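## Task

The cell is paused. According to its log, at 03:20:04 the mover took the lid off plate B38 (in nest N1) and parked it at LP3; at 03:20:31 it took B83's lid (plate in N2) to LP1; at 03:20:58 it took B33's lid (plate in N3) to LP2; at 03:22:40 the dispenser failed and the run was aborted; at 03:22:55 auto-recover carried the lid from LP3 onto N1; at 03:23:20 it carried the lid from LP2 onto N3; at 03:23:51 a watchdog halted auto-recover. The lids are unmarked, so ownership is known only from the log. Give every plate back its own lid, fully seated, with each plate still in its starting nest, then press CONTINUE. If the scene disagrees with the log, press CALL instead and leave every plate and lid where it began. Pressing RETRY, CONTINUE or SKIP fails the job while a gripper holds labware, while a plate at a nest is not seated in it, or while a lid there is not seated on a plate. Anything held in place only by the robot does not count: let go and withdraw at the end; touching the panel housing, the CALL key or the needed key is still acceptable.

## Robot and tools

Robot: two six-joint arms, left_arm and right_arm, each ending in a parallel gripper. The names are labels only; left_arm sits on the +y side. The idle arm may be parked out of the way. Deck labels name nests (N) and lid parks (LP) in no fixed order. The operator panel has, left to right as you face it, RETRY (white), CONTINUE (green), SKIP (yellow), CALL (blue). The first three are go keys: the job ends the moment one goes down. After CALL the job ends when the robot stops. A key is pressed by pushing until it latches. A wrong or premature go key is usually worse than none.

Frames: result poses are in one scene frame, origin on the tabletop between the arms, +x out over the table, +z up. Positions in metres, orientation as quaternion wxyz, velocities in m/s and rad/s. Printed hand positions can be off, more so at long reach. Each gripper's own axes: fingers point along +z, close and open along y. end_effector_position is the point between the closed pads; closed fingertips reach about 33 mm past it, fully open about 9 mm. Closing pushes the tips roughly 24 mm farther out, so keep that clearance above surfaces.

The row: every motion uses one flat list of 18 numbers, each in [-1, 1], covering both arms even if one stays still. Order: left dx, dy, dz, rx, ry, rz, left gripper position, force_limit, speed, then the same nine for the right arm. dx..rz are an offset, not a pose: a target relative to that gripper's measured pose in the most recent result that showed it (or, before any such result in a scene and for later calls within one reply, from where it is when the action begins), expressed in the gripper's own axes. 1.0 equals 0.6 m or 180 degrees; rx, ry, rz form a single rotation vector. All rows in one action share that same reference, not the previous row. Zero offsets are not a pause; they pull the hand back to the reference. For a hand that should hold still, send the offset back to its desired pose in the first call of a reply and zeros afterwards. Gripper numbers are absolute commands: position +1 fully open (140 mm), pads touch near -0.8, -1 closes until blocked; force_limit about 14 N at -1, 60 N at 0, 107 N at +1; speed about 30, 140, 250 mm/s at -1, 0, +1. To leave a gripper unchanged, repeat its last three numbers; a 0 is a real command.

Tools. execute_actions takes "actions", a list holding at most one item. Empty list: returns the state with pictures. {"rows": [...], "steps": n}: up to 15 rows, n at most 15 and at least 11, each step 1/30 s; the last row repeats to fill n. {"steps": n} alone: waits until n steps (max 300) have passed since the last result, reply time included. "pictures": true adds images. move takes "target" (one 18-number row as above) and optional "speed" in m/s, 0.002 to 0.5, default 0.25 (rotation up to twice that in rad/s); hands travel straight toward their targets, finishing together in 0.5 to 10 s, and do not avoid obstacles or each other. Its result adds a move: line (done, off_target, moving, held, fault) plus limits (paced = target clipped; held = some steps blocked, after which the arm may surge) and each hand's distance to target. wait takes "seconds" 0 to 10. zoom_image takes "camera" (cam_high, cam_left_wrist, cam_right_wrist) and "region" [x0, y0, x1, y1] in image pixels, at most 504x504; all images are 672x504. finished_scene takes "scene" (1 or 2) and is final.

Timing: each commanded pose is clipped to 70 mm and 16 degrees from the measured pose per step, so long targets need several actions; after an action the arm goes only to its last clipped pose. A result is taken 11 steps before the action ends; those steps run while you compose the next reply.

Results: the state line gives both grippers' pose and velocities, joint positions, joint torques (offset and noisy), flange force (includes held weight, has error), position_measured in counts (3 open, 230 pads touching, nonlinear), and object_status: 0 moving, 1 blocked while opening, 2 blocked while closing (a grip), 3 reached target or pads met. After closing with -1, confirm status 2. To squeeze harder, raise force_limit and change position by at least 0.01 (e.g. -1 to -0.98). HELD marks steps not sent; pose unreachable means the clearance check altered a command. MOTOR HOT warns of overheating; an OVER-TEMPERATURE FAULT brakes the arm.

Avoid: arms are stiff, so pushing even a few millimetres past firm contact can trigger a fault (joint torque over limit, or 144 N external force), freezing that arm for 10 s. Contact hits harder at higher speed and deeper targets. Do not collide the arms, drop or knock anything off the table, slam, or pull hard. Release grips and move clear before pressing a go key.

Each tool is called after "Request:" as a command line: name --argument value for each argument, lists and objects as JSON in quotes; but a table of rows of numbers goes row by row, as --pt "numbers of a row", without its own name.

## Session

Request:
execute_actions --actions '[]'

Scene clock: 0.00 s of 9600.00 s.
left_arm: end_effector_position=(+0.5375, +0.3032, +0.1725) position_measured=3 object_status=3 end_effector_quat_wxyz=(-0.201, +0.458, +0.666, +0.553) end_effector_velocity=(-0.000, +0.000, +0.000) end_effector_angular_velocity=(+0.000, -0.000, -0.000) | right_arm: end_effector_position=(+0.3681, -0.3406, +0.3322) position_measured=3 object_status=3 end_effector_quat_wxyz=(+0.038, -0.004, +0.998, -0.040) end_effector_velocity=(+0.000, +0.000, +0.000) end_effector_angular_velocity=(+0.000, -0.000, -0.000)
Joint positions: left_arm=[-0.822  0.675  1.6    0.907  1.804 -1.508] | right_arm=[ 0.319 -0.318  2.03  -0.108  1.402 -1.052]
Joint velocities: left_arm=[-0. -0.  0.  0. -0. -0.] | right_arm=[ 0.     0.    -0.001  0.     0.     0.   ]
Joint torques (N m, as the joint torque sensors report them, + toward a larger angle): no reading
Flange force (N, the push that the arm receives, along the gripper's own x y z axes): no reading
Hand target (left_arm): +0.537, +0.303, +0.172; -0.201, +0.458, +0.666, +0.553
Hand target (right_arm): +0.368, -0.341, +0.332; +0.038, -0.004, +0.998, -0.040

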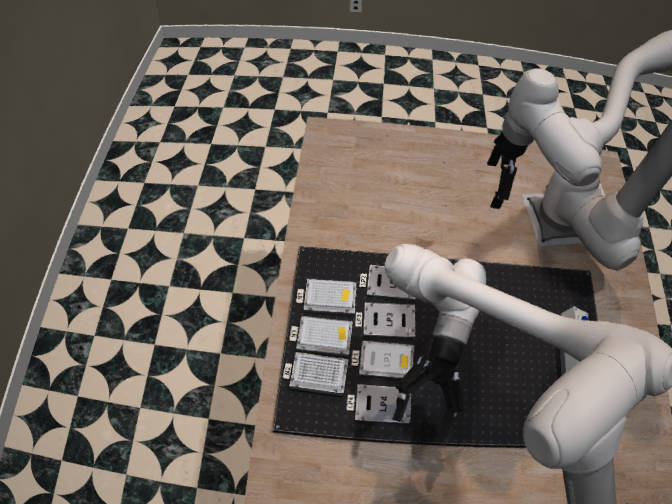

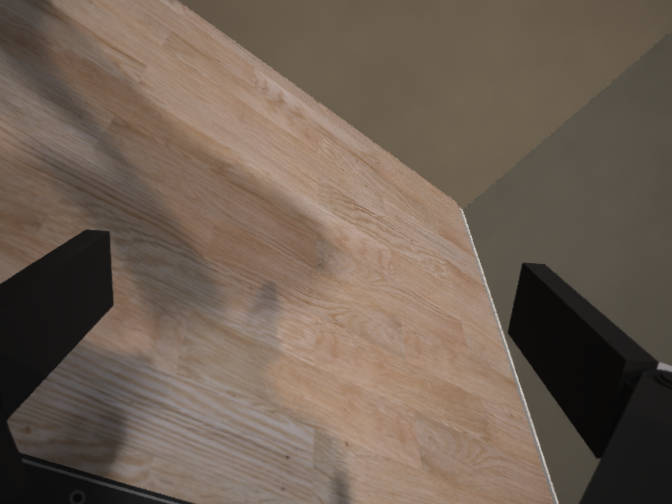

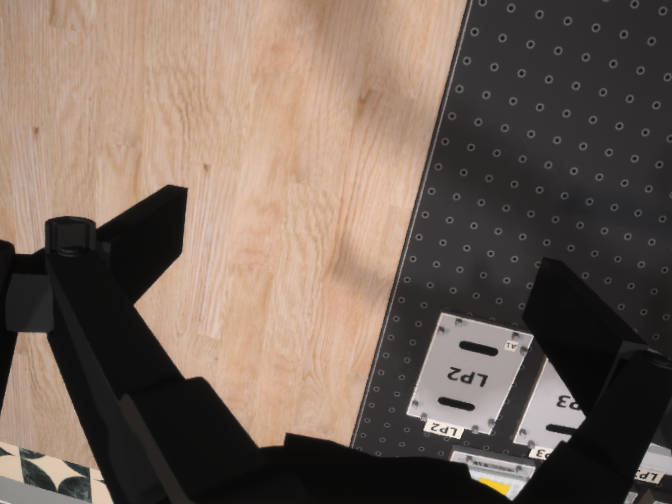

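Request:
zoom_image --camera "cam_high" --region '[275, 265, 425, 425]'

Region (275, 265, 425, 425) of cam_high's 672x504 image, scaled by 3.150, with more detail than that image has; it fills the left 472 columns of this view, and the rest is white.

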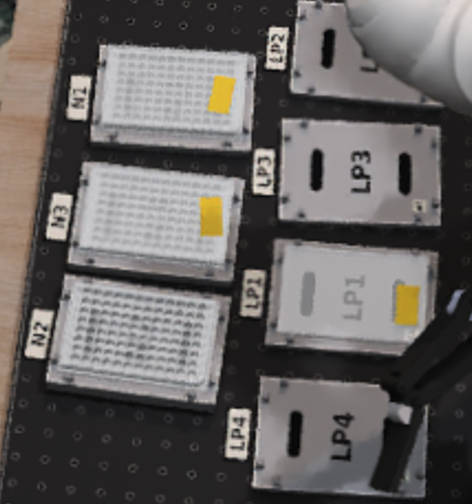

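Request:
move --target '[-0.018,0.215,-0.352,0.397,-0.144,-0.329,1,0,0.5,0,0,0,0,0,0,1,0,0]' --speed 0.35

Scene clock: 5.10 s of 9600.00 s.
left_arm: end_effector_position=(+0.5994, +0.0995, +0.3002) position_measured=3 object_status=3 end_effector_quat_wxyz=(-0.001, +0.001, +1.000, +0.001) end_effector_velocity=(-0.000, -0.000, +0.001) end_effector_angular_velocity=(-0.001, -0.001, +0.000) | right_arm: end_effector_position=(+0.3681, -0.3406, +0.3322) position_measured=3 object_status=3 end_effector_quat_wxyz=(+0.038, -0.004, +0.998, -0.040) end_effector_velocity=(-0.000, -0.000, -0.001) end_effector_angular_velocity=(-0.000, +0.000, +0.001)
Joint positions: left_arm=[-0.614  0.494  1.194  0.001  1.456 -2.251] | right_arm=[ 0.319 -0.318  2.03  -0.108  1.402 -1.052]
Joint velocities: left_arm=[-0.    -0.001 -0.    -0.001 -0.    -0.   ] | right_arm=[-0.     0.     0.001  0.    -0.001 -0.001]
Joint torques (N m, as the joint torque sensors report them, + toward a larger angle): left_arm=[  1.4  -90.83 -39.99   4.26  -0.3    0.22] | right_arm=[ -0.5  -11.9  -40.49   3.94   0.16   0.09]
Flange force (N, the push that the arm receives, along the gripper's own x y z axes): left_arm=[-2.6 -4.2 -2.4] | right_arm=[-4.8 4.5 0.0]
Hand target (left_arm): +0.599, +0.099, +0.300; -0.001, +0.001, +1.000, +0.001
Hand target (right_arm): +0.368, -0.341, +0.332; +0.038, -0.004, +0.998, -0.040
Off the commanded pose (left_arm): 0.001 m, 0 deg.
Off the commanded pose (right_arm): 0.000 m, 0 deg.
Kept back: nothing.
move: done

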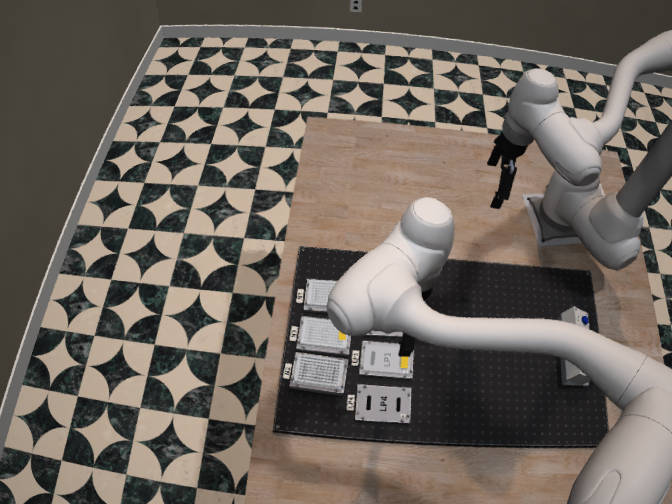

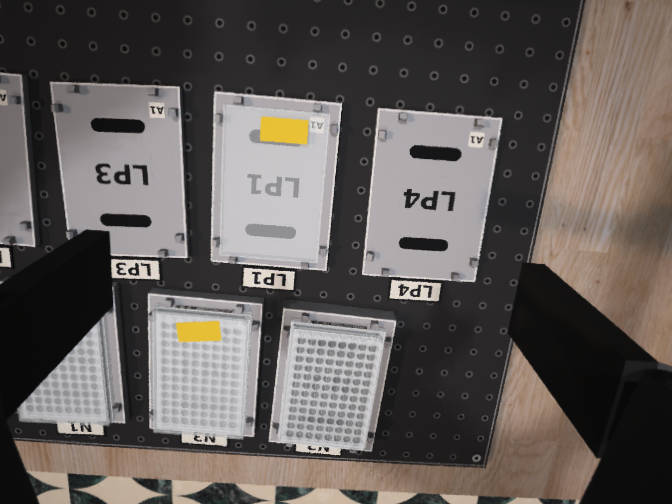

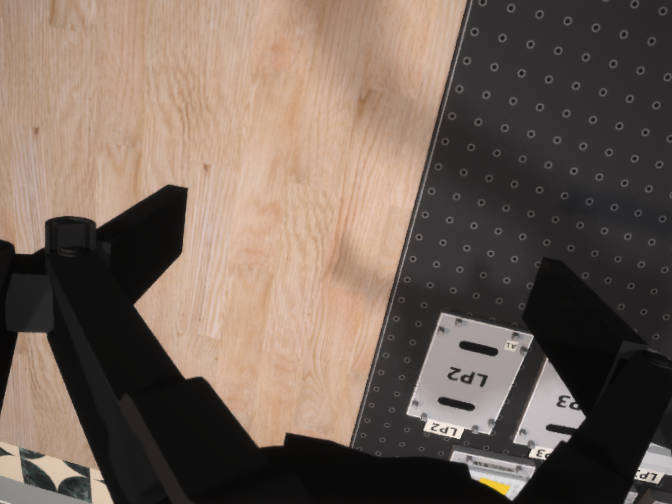

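Request:
zoom_image --camera "cam_left_wrist" --region '[140, 280, 410, 380]'

Request:
zoom_image --camera "cam_left_wrist" --region '[190, 80, 370, 290]'

Region (140, 280, 410, 380) of cam_left_wrist's 672x504 image, scaled by 1.867, with more detail than that image has; it fills the top 187 rows of this view, and the rest is white.

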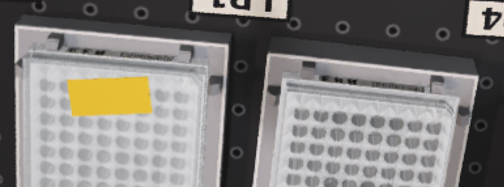

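Region (190, 80, 370, 290) of cam_left_wrist's 672x504 image, scaled by 2.400, with more detail than that image has; it fills the left 432 columns of this view, and the rest is white.

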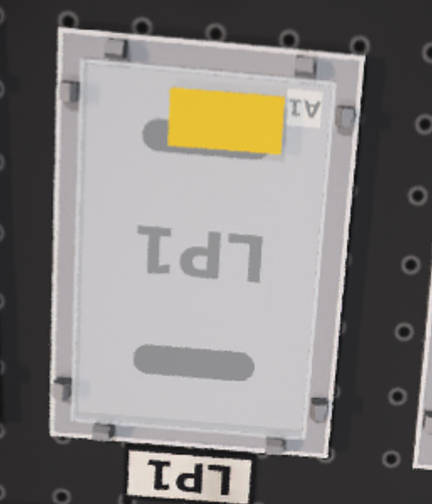

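Request:
move --target '[0.032,-0.166,0.233,0,-0.222,0,1,0,0.5,0,0,0,0,0,0,1,0,0]' --speed 0.3

Scene clock: 8.07 s of 9600.00 s.
left_arm: end_effector_position=(+0.5799, +0.0009, +0.1599) position_measured=3 object_status=3 end_effector_quat_wxyz=(+0.341, +0.001, +0.940, +0.001) end_effector_velocity=(-0.000, +0.000, -0.000) end_effector_angular_velocity=(+0.001, -0.000, +0.001) | right_arm: end_effector_position=(+0.3681, -0.3406, +0.3322) position_measured=3 object_status=3 end_effector_quat_wxyz=(+0.038, -0.004, +0.998, -0.040) end_effector_velocity=(+0.000, +0.000, +0.001) end_effector_angular_velocity=(+0.000, -0.001, -0.000)
Joint positions: left_arm=[-0.913  0.463  1.658  0.85   0.788 -3.098] | right_arm=[ 0.319 -0.318  2.03  -0.108  1.402 -1.052]
Joint velocities: left_arm=[-0.001  0.     0.     0.     0.001 -0.001] | right_arm=[-0.    -0.    -0.002 -0.     0.001  0.   ]
Joint torques (N m, as the joint torque sensors report them, + toward a larger angle): left_arm=[  1.99 -85.04 -36.95   3.76   0.08   0.02] | right_arm=[ -0.35 -12.79 -40.91   3.88   0.08   0.11]
Flange force (N, the push that the arm receives, along the gripper's own x y z axes): left_arm=[0.0 -4.3 0.0] | right_arm=[-5.5 4.6 0.4]
Hand target (left_arm): +0.580, +0.001, +0.160; +0.341, +0.001, +0.940, +0.001
Hand target (right_arm): +0.368, -0.341, +0.332; +0.038, -0.004, +0.998, -0.040
Off the commanded pose (left_arm): 0.001 m, 0 deg.
Off the commanded pose (right_arm): 0.000 m, 0 deg.
Kept back: nothing.
move: done

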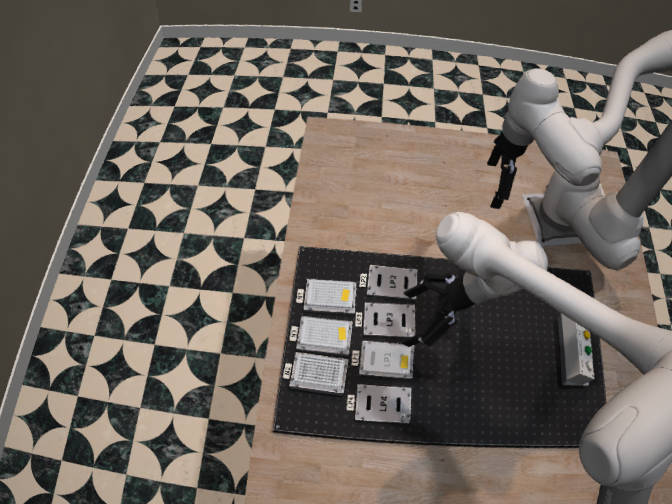

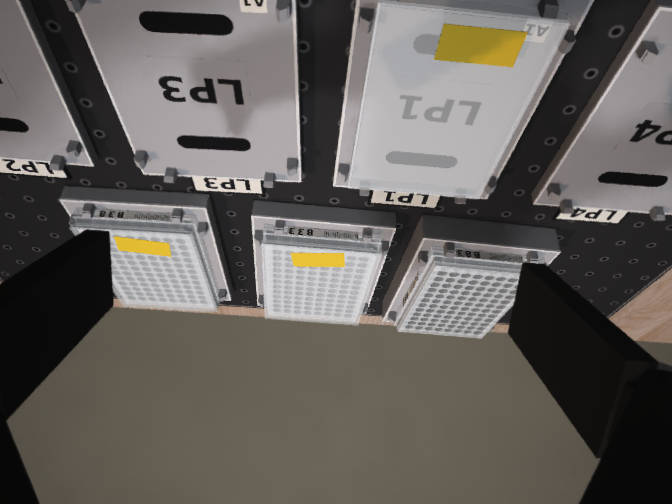

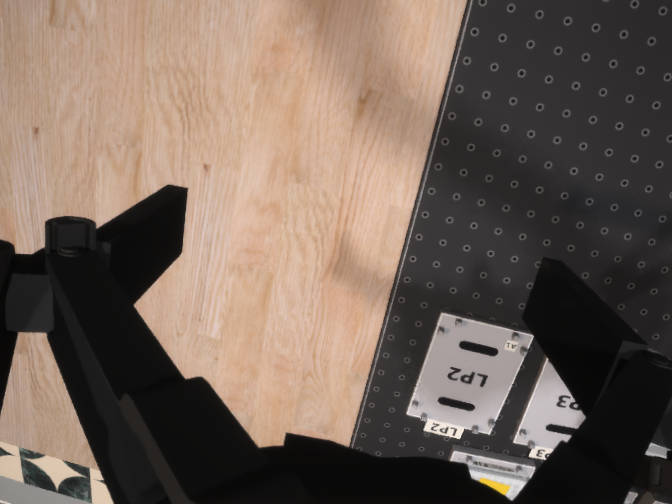

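Request:
zoom_image --camera "cam_left_wrist" --region '[50, 180, 240, 320]'

Request:
zoom_image --camera "cam_left_wrist" --region '[235, 195, 415, 335]'

Request:
zoom_image --camera "cam_left_wrist" --region '[380, 205, 570, 345]'

Region (50, 180, 240, 320) of cam_left_wrist's 672x504 image, scaled by 2.653, with more detail than that image has; it fills the top 371 rows of this view, and the rest is white.

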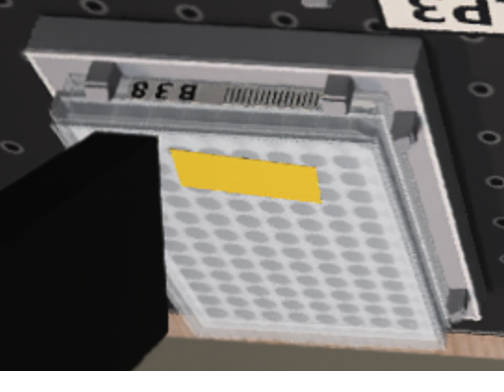

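Region (235, 195, 415, 335) of cam_left_wrist's 672x504 image, scaled by 2.800, with more detail than that image has.

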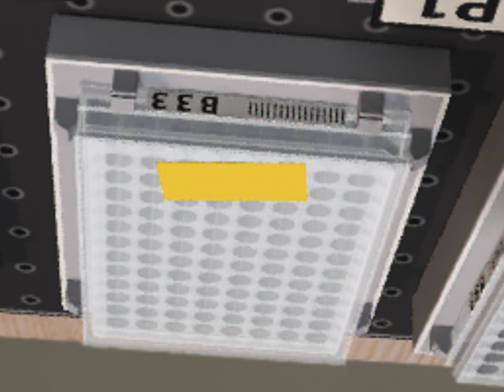

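Region (380, 205, 570, 345) of cam_left_wrist's 672x504 image, scaled by 2.653, with more detail than that image has; it fills the top 371 rows of this view, and the rest is white.

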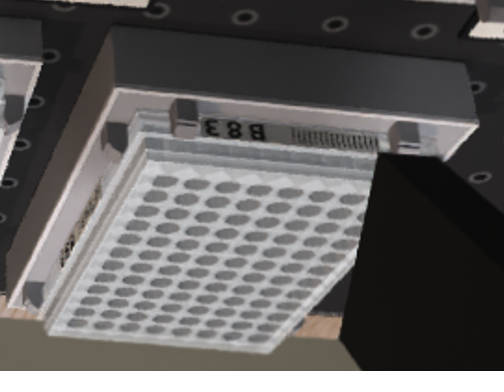

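Request:
move --target '[-0.016,0.107,0.1,0,0.2215,0,0.55,-0.6,0.5,0,0,0,0,0,0,1,0,0]' --speed 0.3

Scene clock: 10.30 s of 9600.00 s.
left_arm: end_effector_position=(+0.6259, +0.0646, +0.1206) position_measured=59 object_status=3 end_effector_quat_wxyz=(+0.000, +0.000, +1.000, +0.001) end_effector_velocity=(-0.000, +0.001, -0.001) end_effector_angular_velocity=(+0.001, +0.001, +0.000) | right_arm: end_effector_position=(+0.3681, -0.3406, +0.3322) position_measured=3 object_status=3 end_effector_quat_wxyz=(+0.038, -0.004, +0.998, -0.040) end_effector_velocity=(-0.001, -0.000, -0.000) end_effector_angular_velocity=(-0.001, +0.001, -0.001)
Joint positions: left_arm=[-0.626  0.636  1.297  0.002  1.21  -2.264] | right_arm=[ 0.319 -0.318  2.03  -0.108  1.402 -1.052]
Joint velocities: left_arm=[0.    0.    0.001 0.    0.    0.   ] | right_arm=[-0.    -0.     0.001  0.     0.001  0.   ]
Joint torques (N m, as the joint torque sensors report them, + toward a larger angle): left_arm=[  1.85 -99.46 -38.     4.19   0.17   0.17] | right_arm=[ -0.04 -13.39 -40.46   3.77   0.09  -0.08]
Flange force (N, the push that the arm receives, along the gripper's own x y z axes): left_arm=[0.9 -1.7 -1.3] | right_arm=[-7.6 5.4 0.4]
Hand target (left_arm): +0.626, +0.065, +0.121; +0.000, +0.000, +1.000, +0.001
Hand target (right_arm): +0.368, -0.341, +0.332; +0.038, -0.004, +0.998, -0.040
Off the commanded pose (left_arm): 0.001 m, 0 deg.
Off the commanded pose (right_arm): 0.000 m, 0 deg.
Kept back: nothing.
move: done

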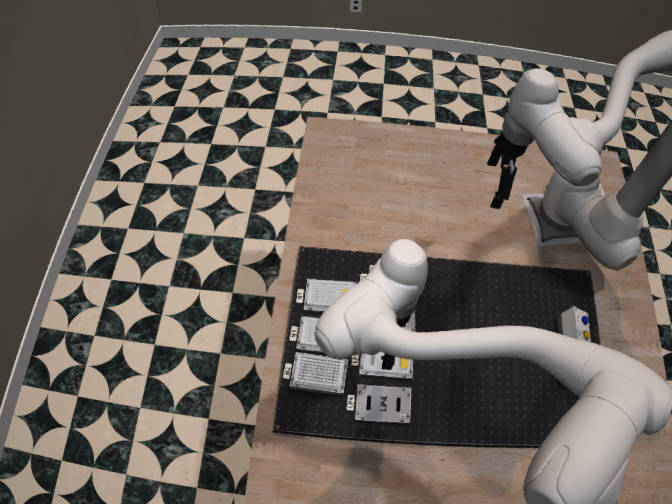

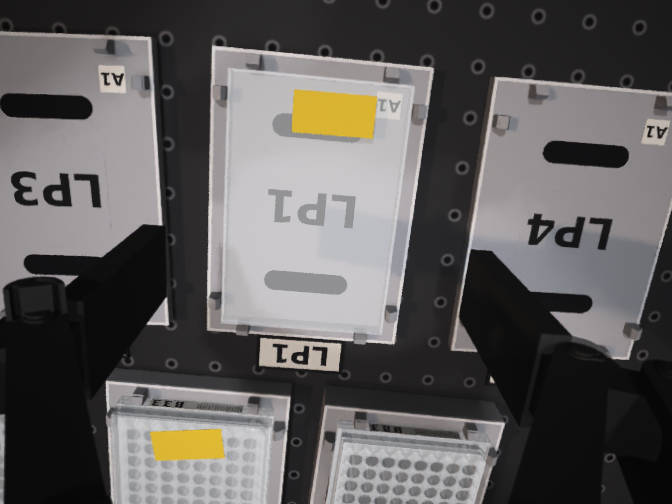

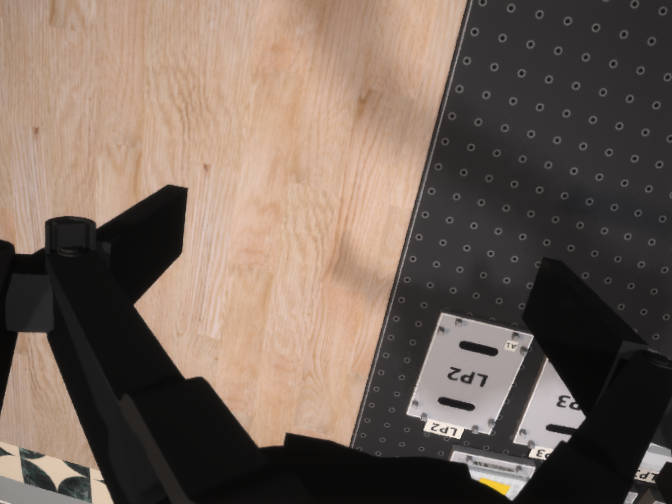

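Request:
move --target '[0,-0.006,0.085,0,0,0.004,0.45,-0.6,0.5,0,0,0,0,0,0,1,0,0]' --speed 0.12

Scene clock: 12.37 s of 9600.00 s.
left_arm: end_effector_position=(+0.6258, +0.0611, +0.0695) position_measured=72 object_status=3 end_effector_quat_wxyz=(-0.000, +0.007, +1.000, +0.001) end_effector_velocity=(+0.001, -0.001, +0.001) end_effector_angular_velocity=(-0.001, -0.002, +0.000) | right_arm: end_effector_position=(+0.3681, -0.3406, +0.3322) position_measured=3 object_status=3 end_effector_quat_wxyz=(+0.038, -0.004, +0.998, -0.040) end_effector_velocity=(+0.000, +0.000, +0.001) end_effector_angular_velocity=(+0.000, -0.000, +0.001)
Joint positions: left_arm=[-0.629  0.672  1.333  0.002  1.137 -2.254] | right_arm=[ 0.319 -0.318  2.03  -0.108  1.402 -1.052]
Joint velocities: left_arm=[ 0.     0.    -0.002 -0.    -0.    -0.   ] | right_arm=[ 0.    -0.    -0.001  0.     0.001 -0.001]
Joint torques (N m, as the joint torque sensors report them, + toward a larger angle): left_arm=[  3.32 -99.84 -36.76   4.33  -0.12   0.45] | right_arm=[ -0.88 -13.26 -40.54   3.7    0.15  -0.03]
Flange force (N, the push that the arm receives, along the gripper's own x y z axes): left_arm=[3.2 -2.7 -3.2] | right_arm=[-5.8 7.0 0.1]
Hand target (left_arm): +0.626, +0.061, +0.070; +0.000, +0.007, +1.000, +0.001
Hand target (right_arm): +0.368, -0.341, +0.332; +0.038, -0.004, +0.998, -0.040
Off the commanded pose (left_arm): 0.000 m, 0 deg.
Off the commanded pose (right_arm): 0.000 m, 0 deg.
Kept back: nothing.
move: done

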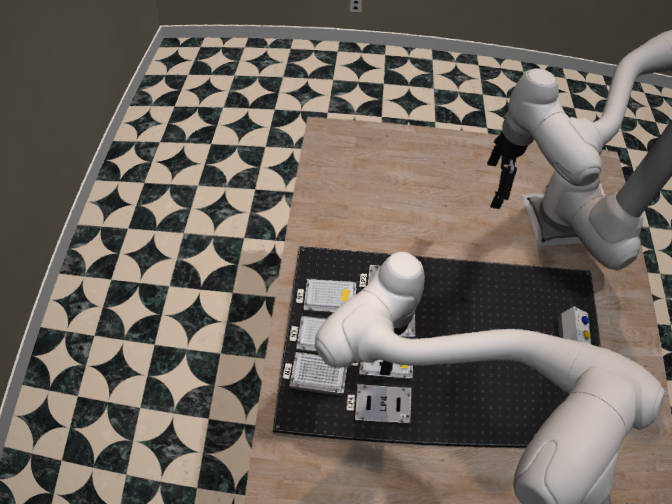

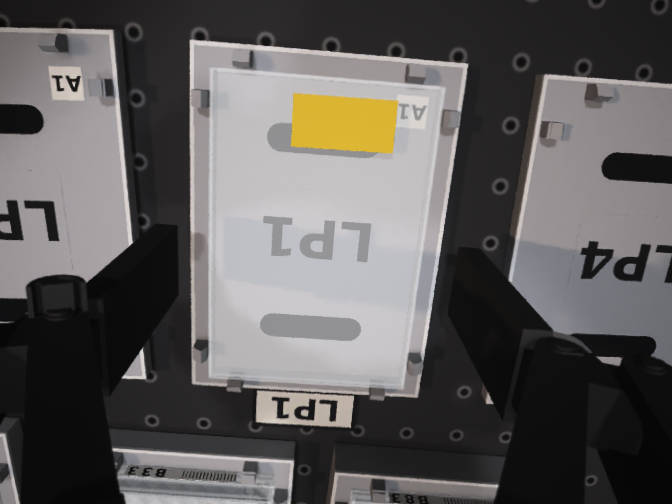

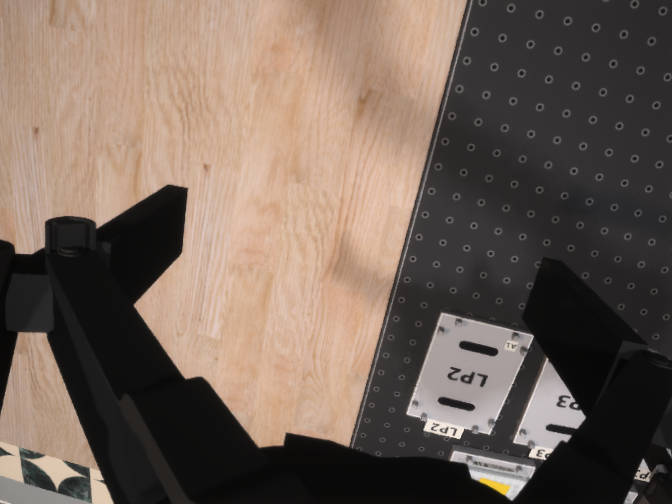

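Request:
move --target '[0,-0.0005,0.027,0,0,0,0.35,-0.6,0.5,0,0,0,0,0,0,1,0,0]' --speed 0.04

Request:
zoom_image --camera "cam_high" --region '[345, 340, 435, 400]'

Scene clock: 13.67 s of 9600.00 s.
left_arm: end_effector_position=(+0.6259, +0.0609, +0.0533) position_measured=85 object_status=3 end_effector_quat_wxyz=(+0.000, +0.007, +1.000, +0.001) end_effector_velocity=(+0.001, -0.001, +0.000) end_effector_angular_velocity=(-0.000, -0.001, +0.000) | right_arm: end_effector_position=(+0.3681, -0.3406, +0.3322) position_measured=3 object_status=3 end_effector_quat_wxyz=(+0.038, -0.004, +0.998, -0.040) end_effector_velocity=(-0.000, +0.000, +0.000) end_effector_angular_velocity=(+0.001, -0.001, +0.001)
Joint positions: left_arm=[-0.629  0.684  1.344  0.002  1.114 -2.255] | right_arm=[ 0.319 -0.318  2.03  -0.108  1.402 -1.052]
Joint velocities: left_arm=[-0.     0.001 -0.002  0.     0.    -0.   ] | right_arm=[ 0.    -0.001 -0.    -0.    -0.    -0.   ]
Joint torques (N m, as the joint torque sensors report them, + toward a larger angle): left_arm=[   1.62 -101.41  -35.79    4.18   -0.03    0.64] | right_arm=[ -0.28 -12.7  -40.43   3.92   0.14   0.02]
Flange force (N, the push that the arm receives, along the gripper's own x y z axes): left_arm=[-0.6 -3.8 -1.6] | right_arm=[-5.8 4.9 0.0]
Hand target (left_arm): +0.626, +0.061, +0.053; +0.000, +0.007, +1.000, +0.001
Hand target (right_arm): +0.368, -0.341, +0.332; +0.038, -0.004, +0.998, -0.040
Off the commanded pose (left_arm): 0.000 m, 0 deg.
Off the commanded pose (right_arm): 0.000 m, 0 deg.
Kept back: nothing.
move: done

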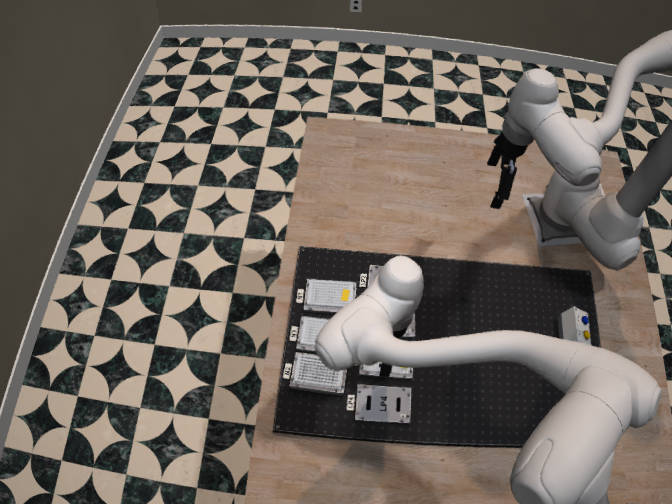

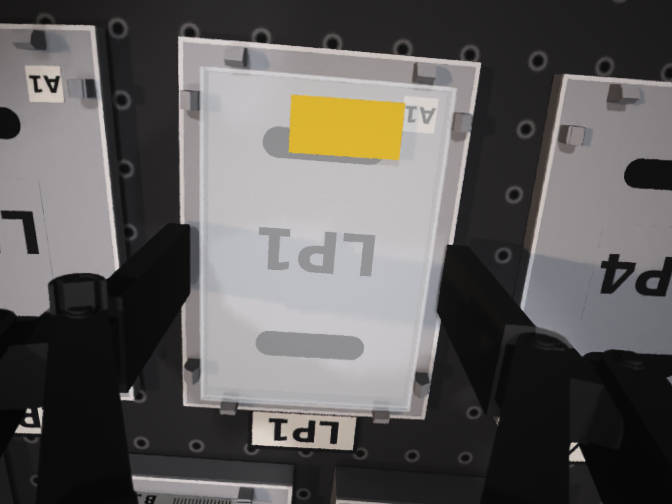

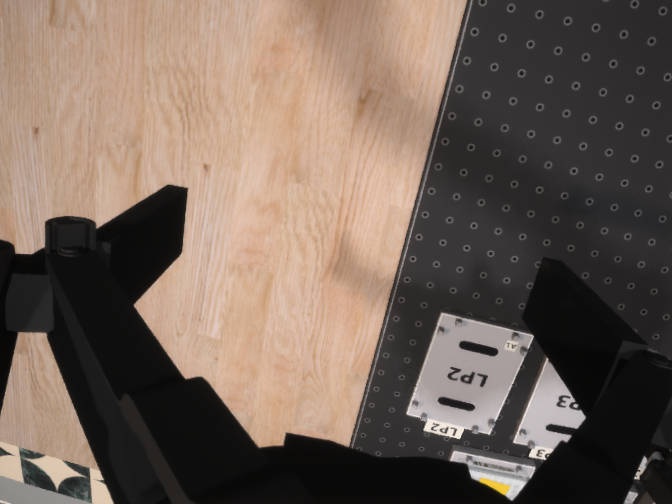

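Region (345, 340, 435, 400) of cam_high's 672x504 image, scaled by 5.600, with more detail than that image has.

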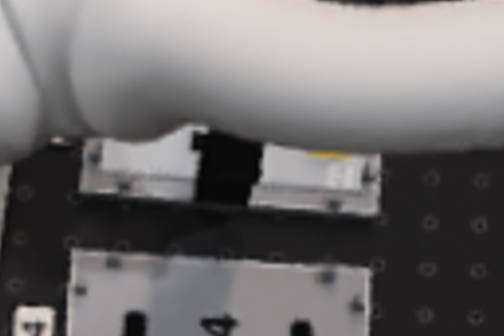

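Request:
move --target '[0,0,0.005,0,0,0,0.35,-0.6,0.5,0,0,0,0,0,0,1,0,0]' --speed 0.01

Request:
move --target '[0,0,0,0,0,0,-1,-0.6,-0.8,0,0,0,0,0,0,1,0,0]'

Scene clock: 14.73 s of 9600.00 s.
left_arm: end_effector_position=(+0.6259, +0.0609, +0.0503) position_measured=85 object_status=3 end_effector_quat_wxyz=(+0.000, +0.007, +1.000, +0.001) end_effector_velocity=(+0.001, -0.001, +0.002) end_effector_angular_velocity=(-0.002, -0.002, -0.000) | right_arm: end_effector_position=(+0.3681, -0.3406, +0.3322) position_measured=3 object_status=3 end_effector_quat_wxyz=(+0.038, -0.004, +0.998, -0.040) end_effector_velocity=(-0.000, +0.000, -0.000) end_effector_angular_velocity=(-0.000, +0.000, +0.000)
Joint positions: left_arm=[-0.629  0.687  1.346  0.002  1.11  -2.255] | right_arm=[ 0.319 -0.318  2.03  -0.108  1.402 -1.052]
Joint velocities: left_arm=[-0.    -0.001 -0.002 -0.     0.    -0.   ] | right_arm=[ 0.  0.  0. -0. -0.  0.]
Joint torques (N m, as the joint torque sensors report them, + toward a larger angle): left_arm=[   2.77 -101.77  -35.87    4.06   -0.22    0.3 ] | right_arm=[  0.4  -12.18 -39.86   3.91   0.06   0.13]
Flange force (N, the push that the arm receives, along the gripper's own x y z axes): left_arm=[0.2 -4.2 -2.3] | right_arm=[-7.1 2.9 -0.9]
Hand target (left_arm): +0.626, +0.061, +0.050; +0.000, +0.007, +1.000, +0.001
Hand target (right_arm): +0.368, -0.341, +0.332; +0.038, -0.004, +0.998, -0.040
Off the commanded pose (left_arm): 0.000 m, 0 deg.
Off the commanded pose (right_arm): 0.000 m, 0 deg.
Kept back: nothing.
move: done

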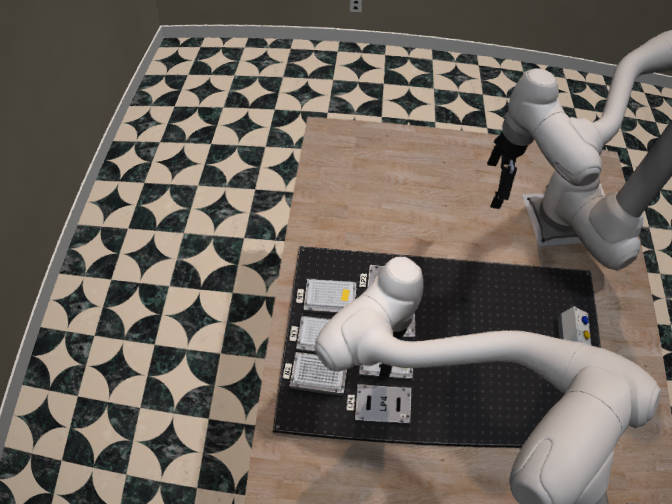

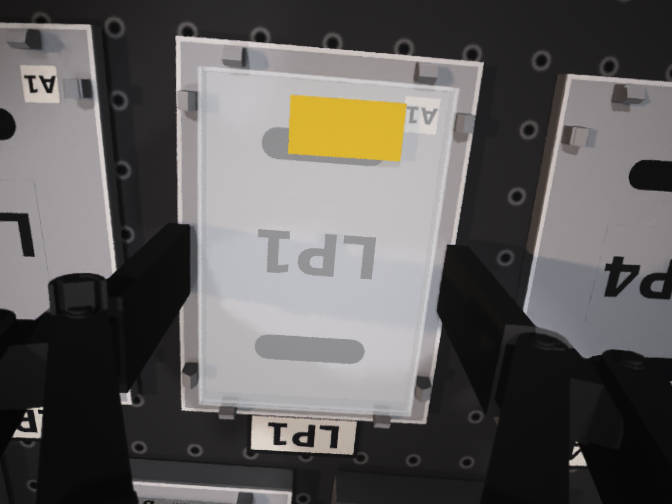

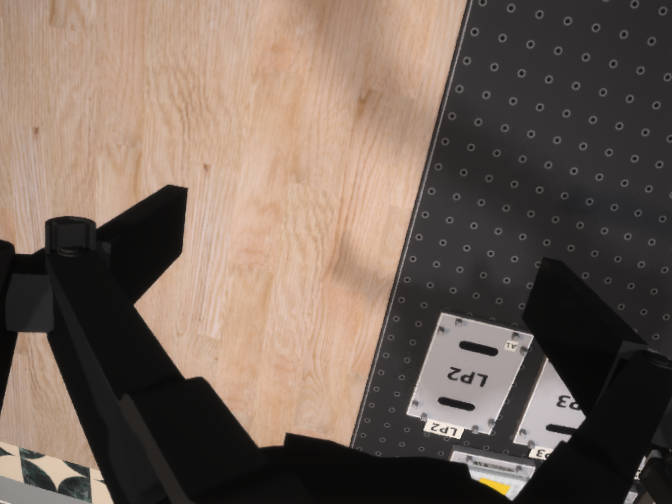

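Scene clock: 15.23 s of 9600.00 s.
left_arm: end_effector_position=(+0.6259, +0.0609, +0.0503) position_measured=102 object_status=2 end_effector_quat_wxyz=(+0.000, +0.007, +1.000, +0.001) end_effector_velocity=(+0.001, -0.001, +0.001) end_effector_angular_velocity=(-0.001, -0.001, +0.001) | right_arm: end_effector_position=(+0.3681, -0.3406, +0.3322) position_measured=3 object_status=3 end_effector_quat_wxyz=(+0.038, -0.004, +0.998, -0.040) end_effector_velocity=(-0.000, -0.000, +0.000) end_effector_angular_velocity=(-0.000, +0.001, -0.000)
Joint positions: left_arm=[-0.629  0.687  1.346  0.002  1.11  -2.255] | right_arm=[ 0.319 -0.318  2.03  -0.108  1.402 -1.052]
Joint velocities: left_arm=[ 0.     0.    -0.002 -0.    -0.    -0.   ] | right_arm=[-0.    -0.     0.    -0.     0.001  0.   ]
Joint torques (N m, as the joint torque sensors report them, + toward a larger angle): left_arm=[  2.45 -91.11 -30.58   4.34  -1.23   0.13] | right_arm=[ -0.47 -12.97 -40.27   3.74   0.01   0.03]
Flange force (N, the push that the arm receives, along the gripper's own x y z axes): left_arm=[0.2 -3.5 -15.1] | right_arm=[-6.5 5.8 -0.3]
Hand target (left_arm): +0.626, +0.061, +0.050; +0.000, +0.007, +1.000, +0.001
Hand target (right_arm): +0.368, -0.341, +0.332; +0.038, -0.004, +0.998, -0.040
Off the commanded pose (left_arm): 0.000 m, 0 deg.
Off the commanded pose (right_arm): 0.000 m, 0 deg.
Kept back: nothing.
move: done

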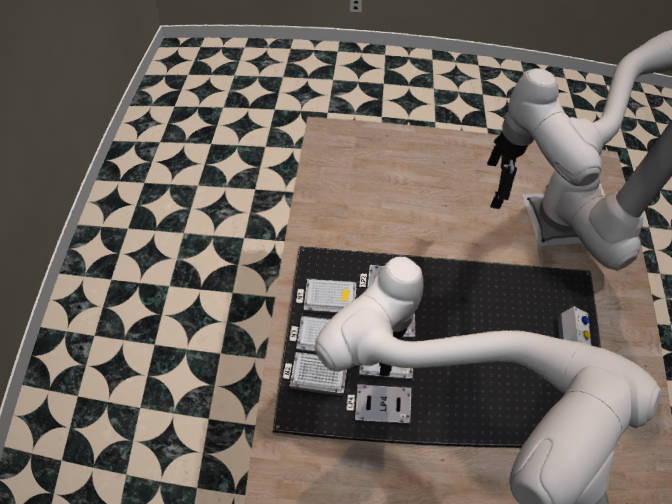

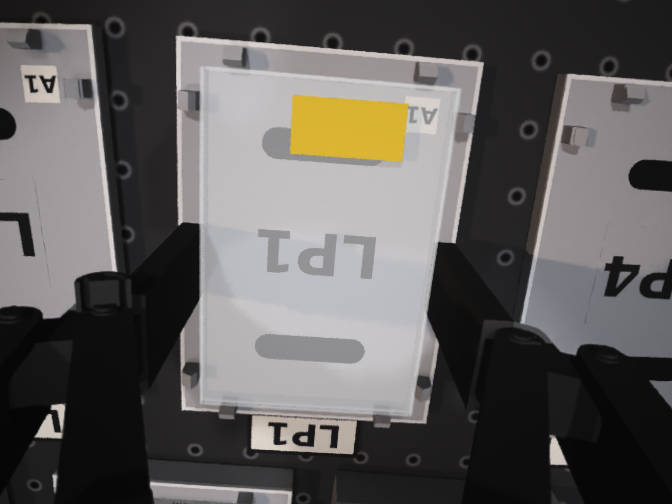

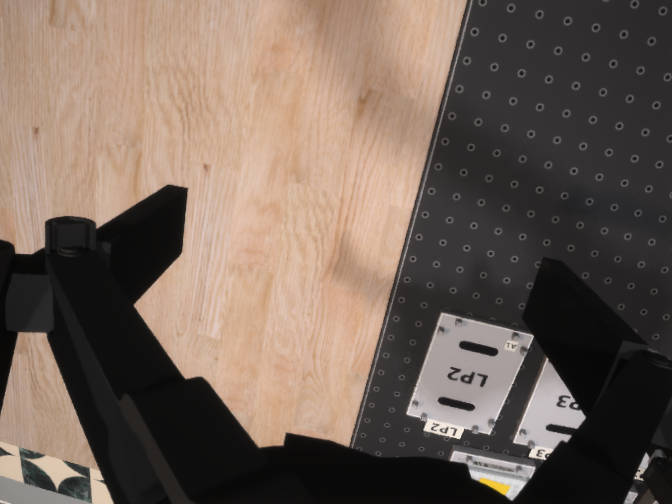

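Request:
move --target '[0,0,-0.12,0,0,0,-1,-0.6,-0.8,0,0,0,0,0,0,1,0,0]' --speed 0.12

Request:
move --target '[-0.289,0.108,-0.01,0,0,0.008,-1,-0.6,-0.8,0,0,0,0,0,0,1,0,0]' --speed 0.2

Scene clock: 17.70 s of 9600.00 s.
left_arm: end_effector_position=(+0.6258, +0.0607, +0.1224) position_measured=102 object_status=2 end_effector_quat_wxyz=(+0.000, +0.007, +1.000, +0.001) end_effector_velocity=(+0.000, +0.000, -0.001) end_effector_angular_velocity=(+0.001, +0.001, -0.001) | right_arm: end_effector_position=(+0.3681, -0.3406, +0.3322) position_measured=3 object_status=3 end_effector_quat_wxyz=(+0.038, -0.004, +0.998, -0.040) end_effector_velocity=(-0.000, -0.000, -0.000) end_effector_angular_velocity=(-0.000, +0.001, -0.001)
Joint positions: left_arm=[-0.63   0.639  1.289  0.002  1.215 -2.255] | right_arm=[ 0.319 -0.318  2.03  -0.108  1.402 -1.052]
Joint velocities: left_arm=[ 0.     0.001 -0.     0.     0.     0.001] | right_arm=[-0.     0.001  0.     0.     0.     0.001]
Joint torques (N m, as the joint torque sensors report them, + toward a larger angle): left_arm=[   3.85 -104.18  -37.1     4.23   -0.33    0.15] | right_arm=[  0.39 -12.68 -40.37   3.86   0.1    0.05]
Flange force (N, the push that the arm receives, along the gripper's own x y z axes): left_arm=[-6.6 -10.7 0.5] | right_arm=[-7.5 3.4 0.3]
Hand target (left_arm): +0.626, +0.061, +0.122; -0.000, +0.007, +1.000, +0.001
Hand target (right_arm): +0.368, -0.341, +0.332; +0.038, -0.004, +0.998, -0.040
Off the commanded pose (left_arm): 0.000 m, 0 deg.
Off the commanded pose (right_arm): 0.000 m, 0 deg.
Kept back: nothing.
move: done

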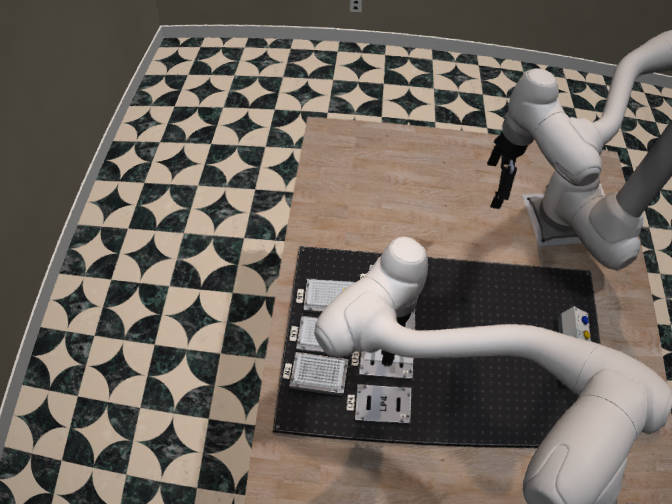

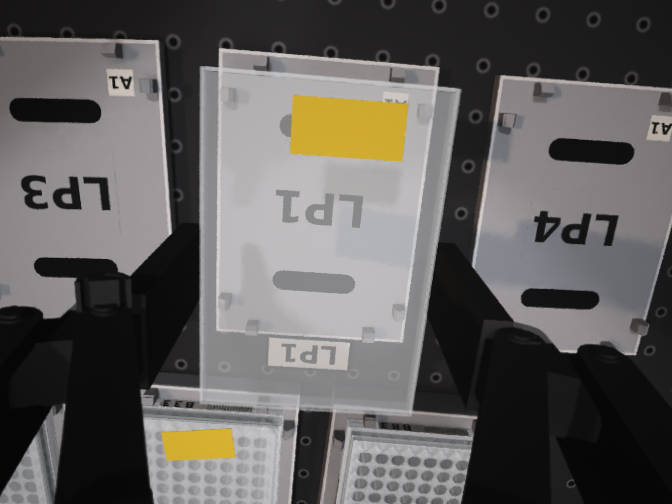

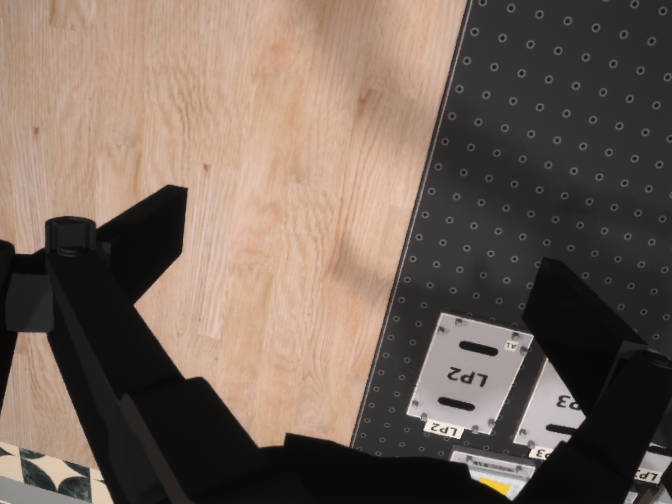

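Scene clock: 19.00 s of 9600.00 s.
left_arm: end_effector_position=(+0.8003, +0.1227, +0.1288) position_measured=102 object_status=2 end_effector_quat_wxyz=(+0.000, +0.019, +1.000, +0.001) end_effector_velocity=(-0.000, +0.000, -0.001) end_effector_angular_velocity=(+0.000, +0.001, +0.000) | right_arm: end_effector_position=(+0.3681, -0.3406, +0.3322) position_measured=3 object_status=3 end_effector_quat_wxyz=(+0.038, -0.004, +0.998, -0.040) end_effector_velocity=(-0.001, -0.001, -0.000) end_effector_angular_velocity=(-0.002, +0.004, +0.000)
Joint positions: left_arm=[-0.47   0.83   0.938  0.002  1.374 -2.069] | right_arm=[ 0.319 -0.318  2.03  -0.108  1.402 -1.052]
Joint velocities: left_arm=[ 0.     0.001  0.    -0.     0.     0.   ] | right_arm=[-0.     0.001  0.     0.     0.003 -0.001]
Joint torques (N m, as the joint torque sensors report them, + toward a larger angle): left_arm=[   1.28 -118.77  -40.28    5.01    0.07    0.2 ] | right_arm=[  0.26 -13.9  -40.48   3.8    0.28  -0.06]
Flange force (N, the push that the arm receives, along the gripper's own x y z axes): left_arm=[-3.9 -3.2 0.3] | right_arm=[-8.7 5.1 0.9]
Hand target (left_arm): +0.800, +0.123, +0.129; +0.000, +0.019, +1.000, +0.001
Hand target (right_arm): +0.368, -0.341, +0.332; +0.038, -0.004, +0.998, -0.040
Off the commanded pose (left_arm): 0.001 m, 0 deg.
Off the commanded pose (right_arm): 0.000 m, 0 deg.
Kept back: nothing.
move: done

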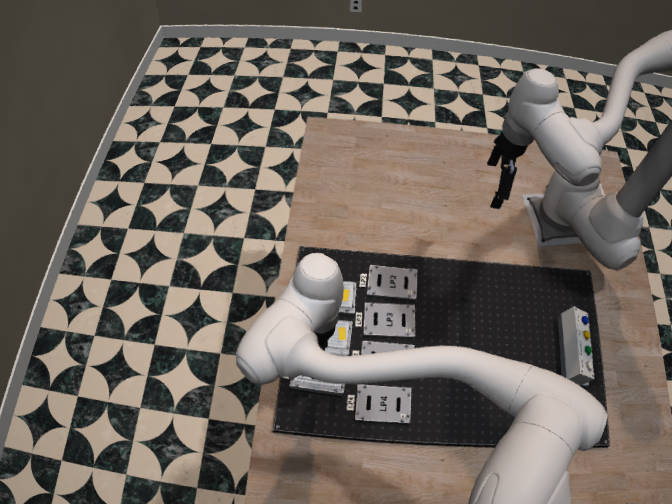

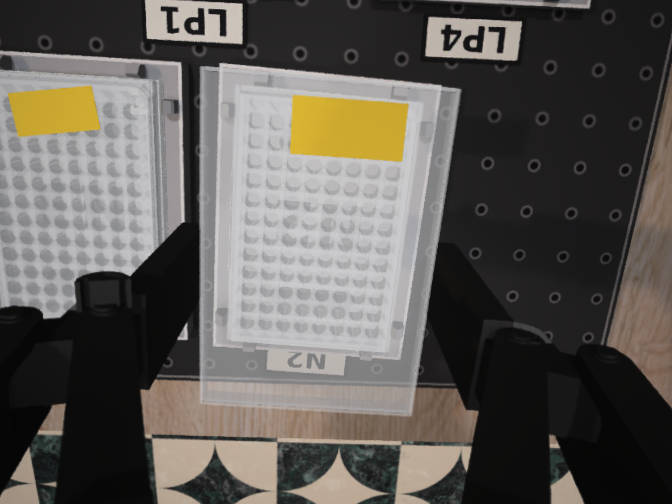

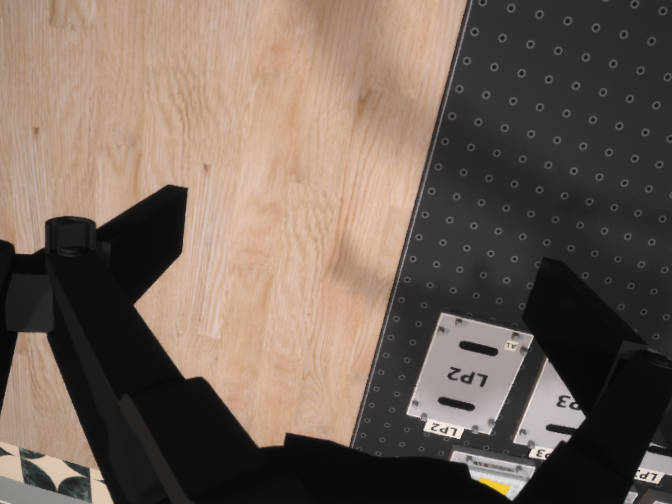

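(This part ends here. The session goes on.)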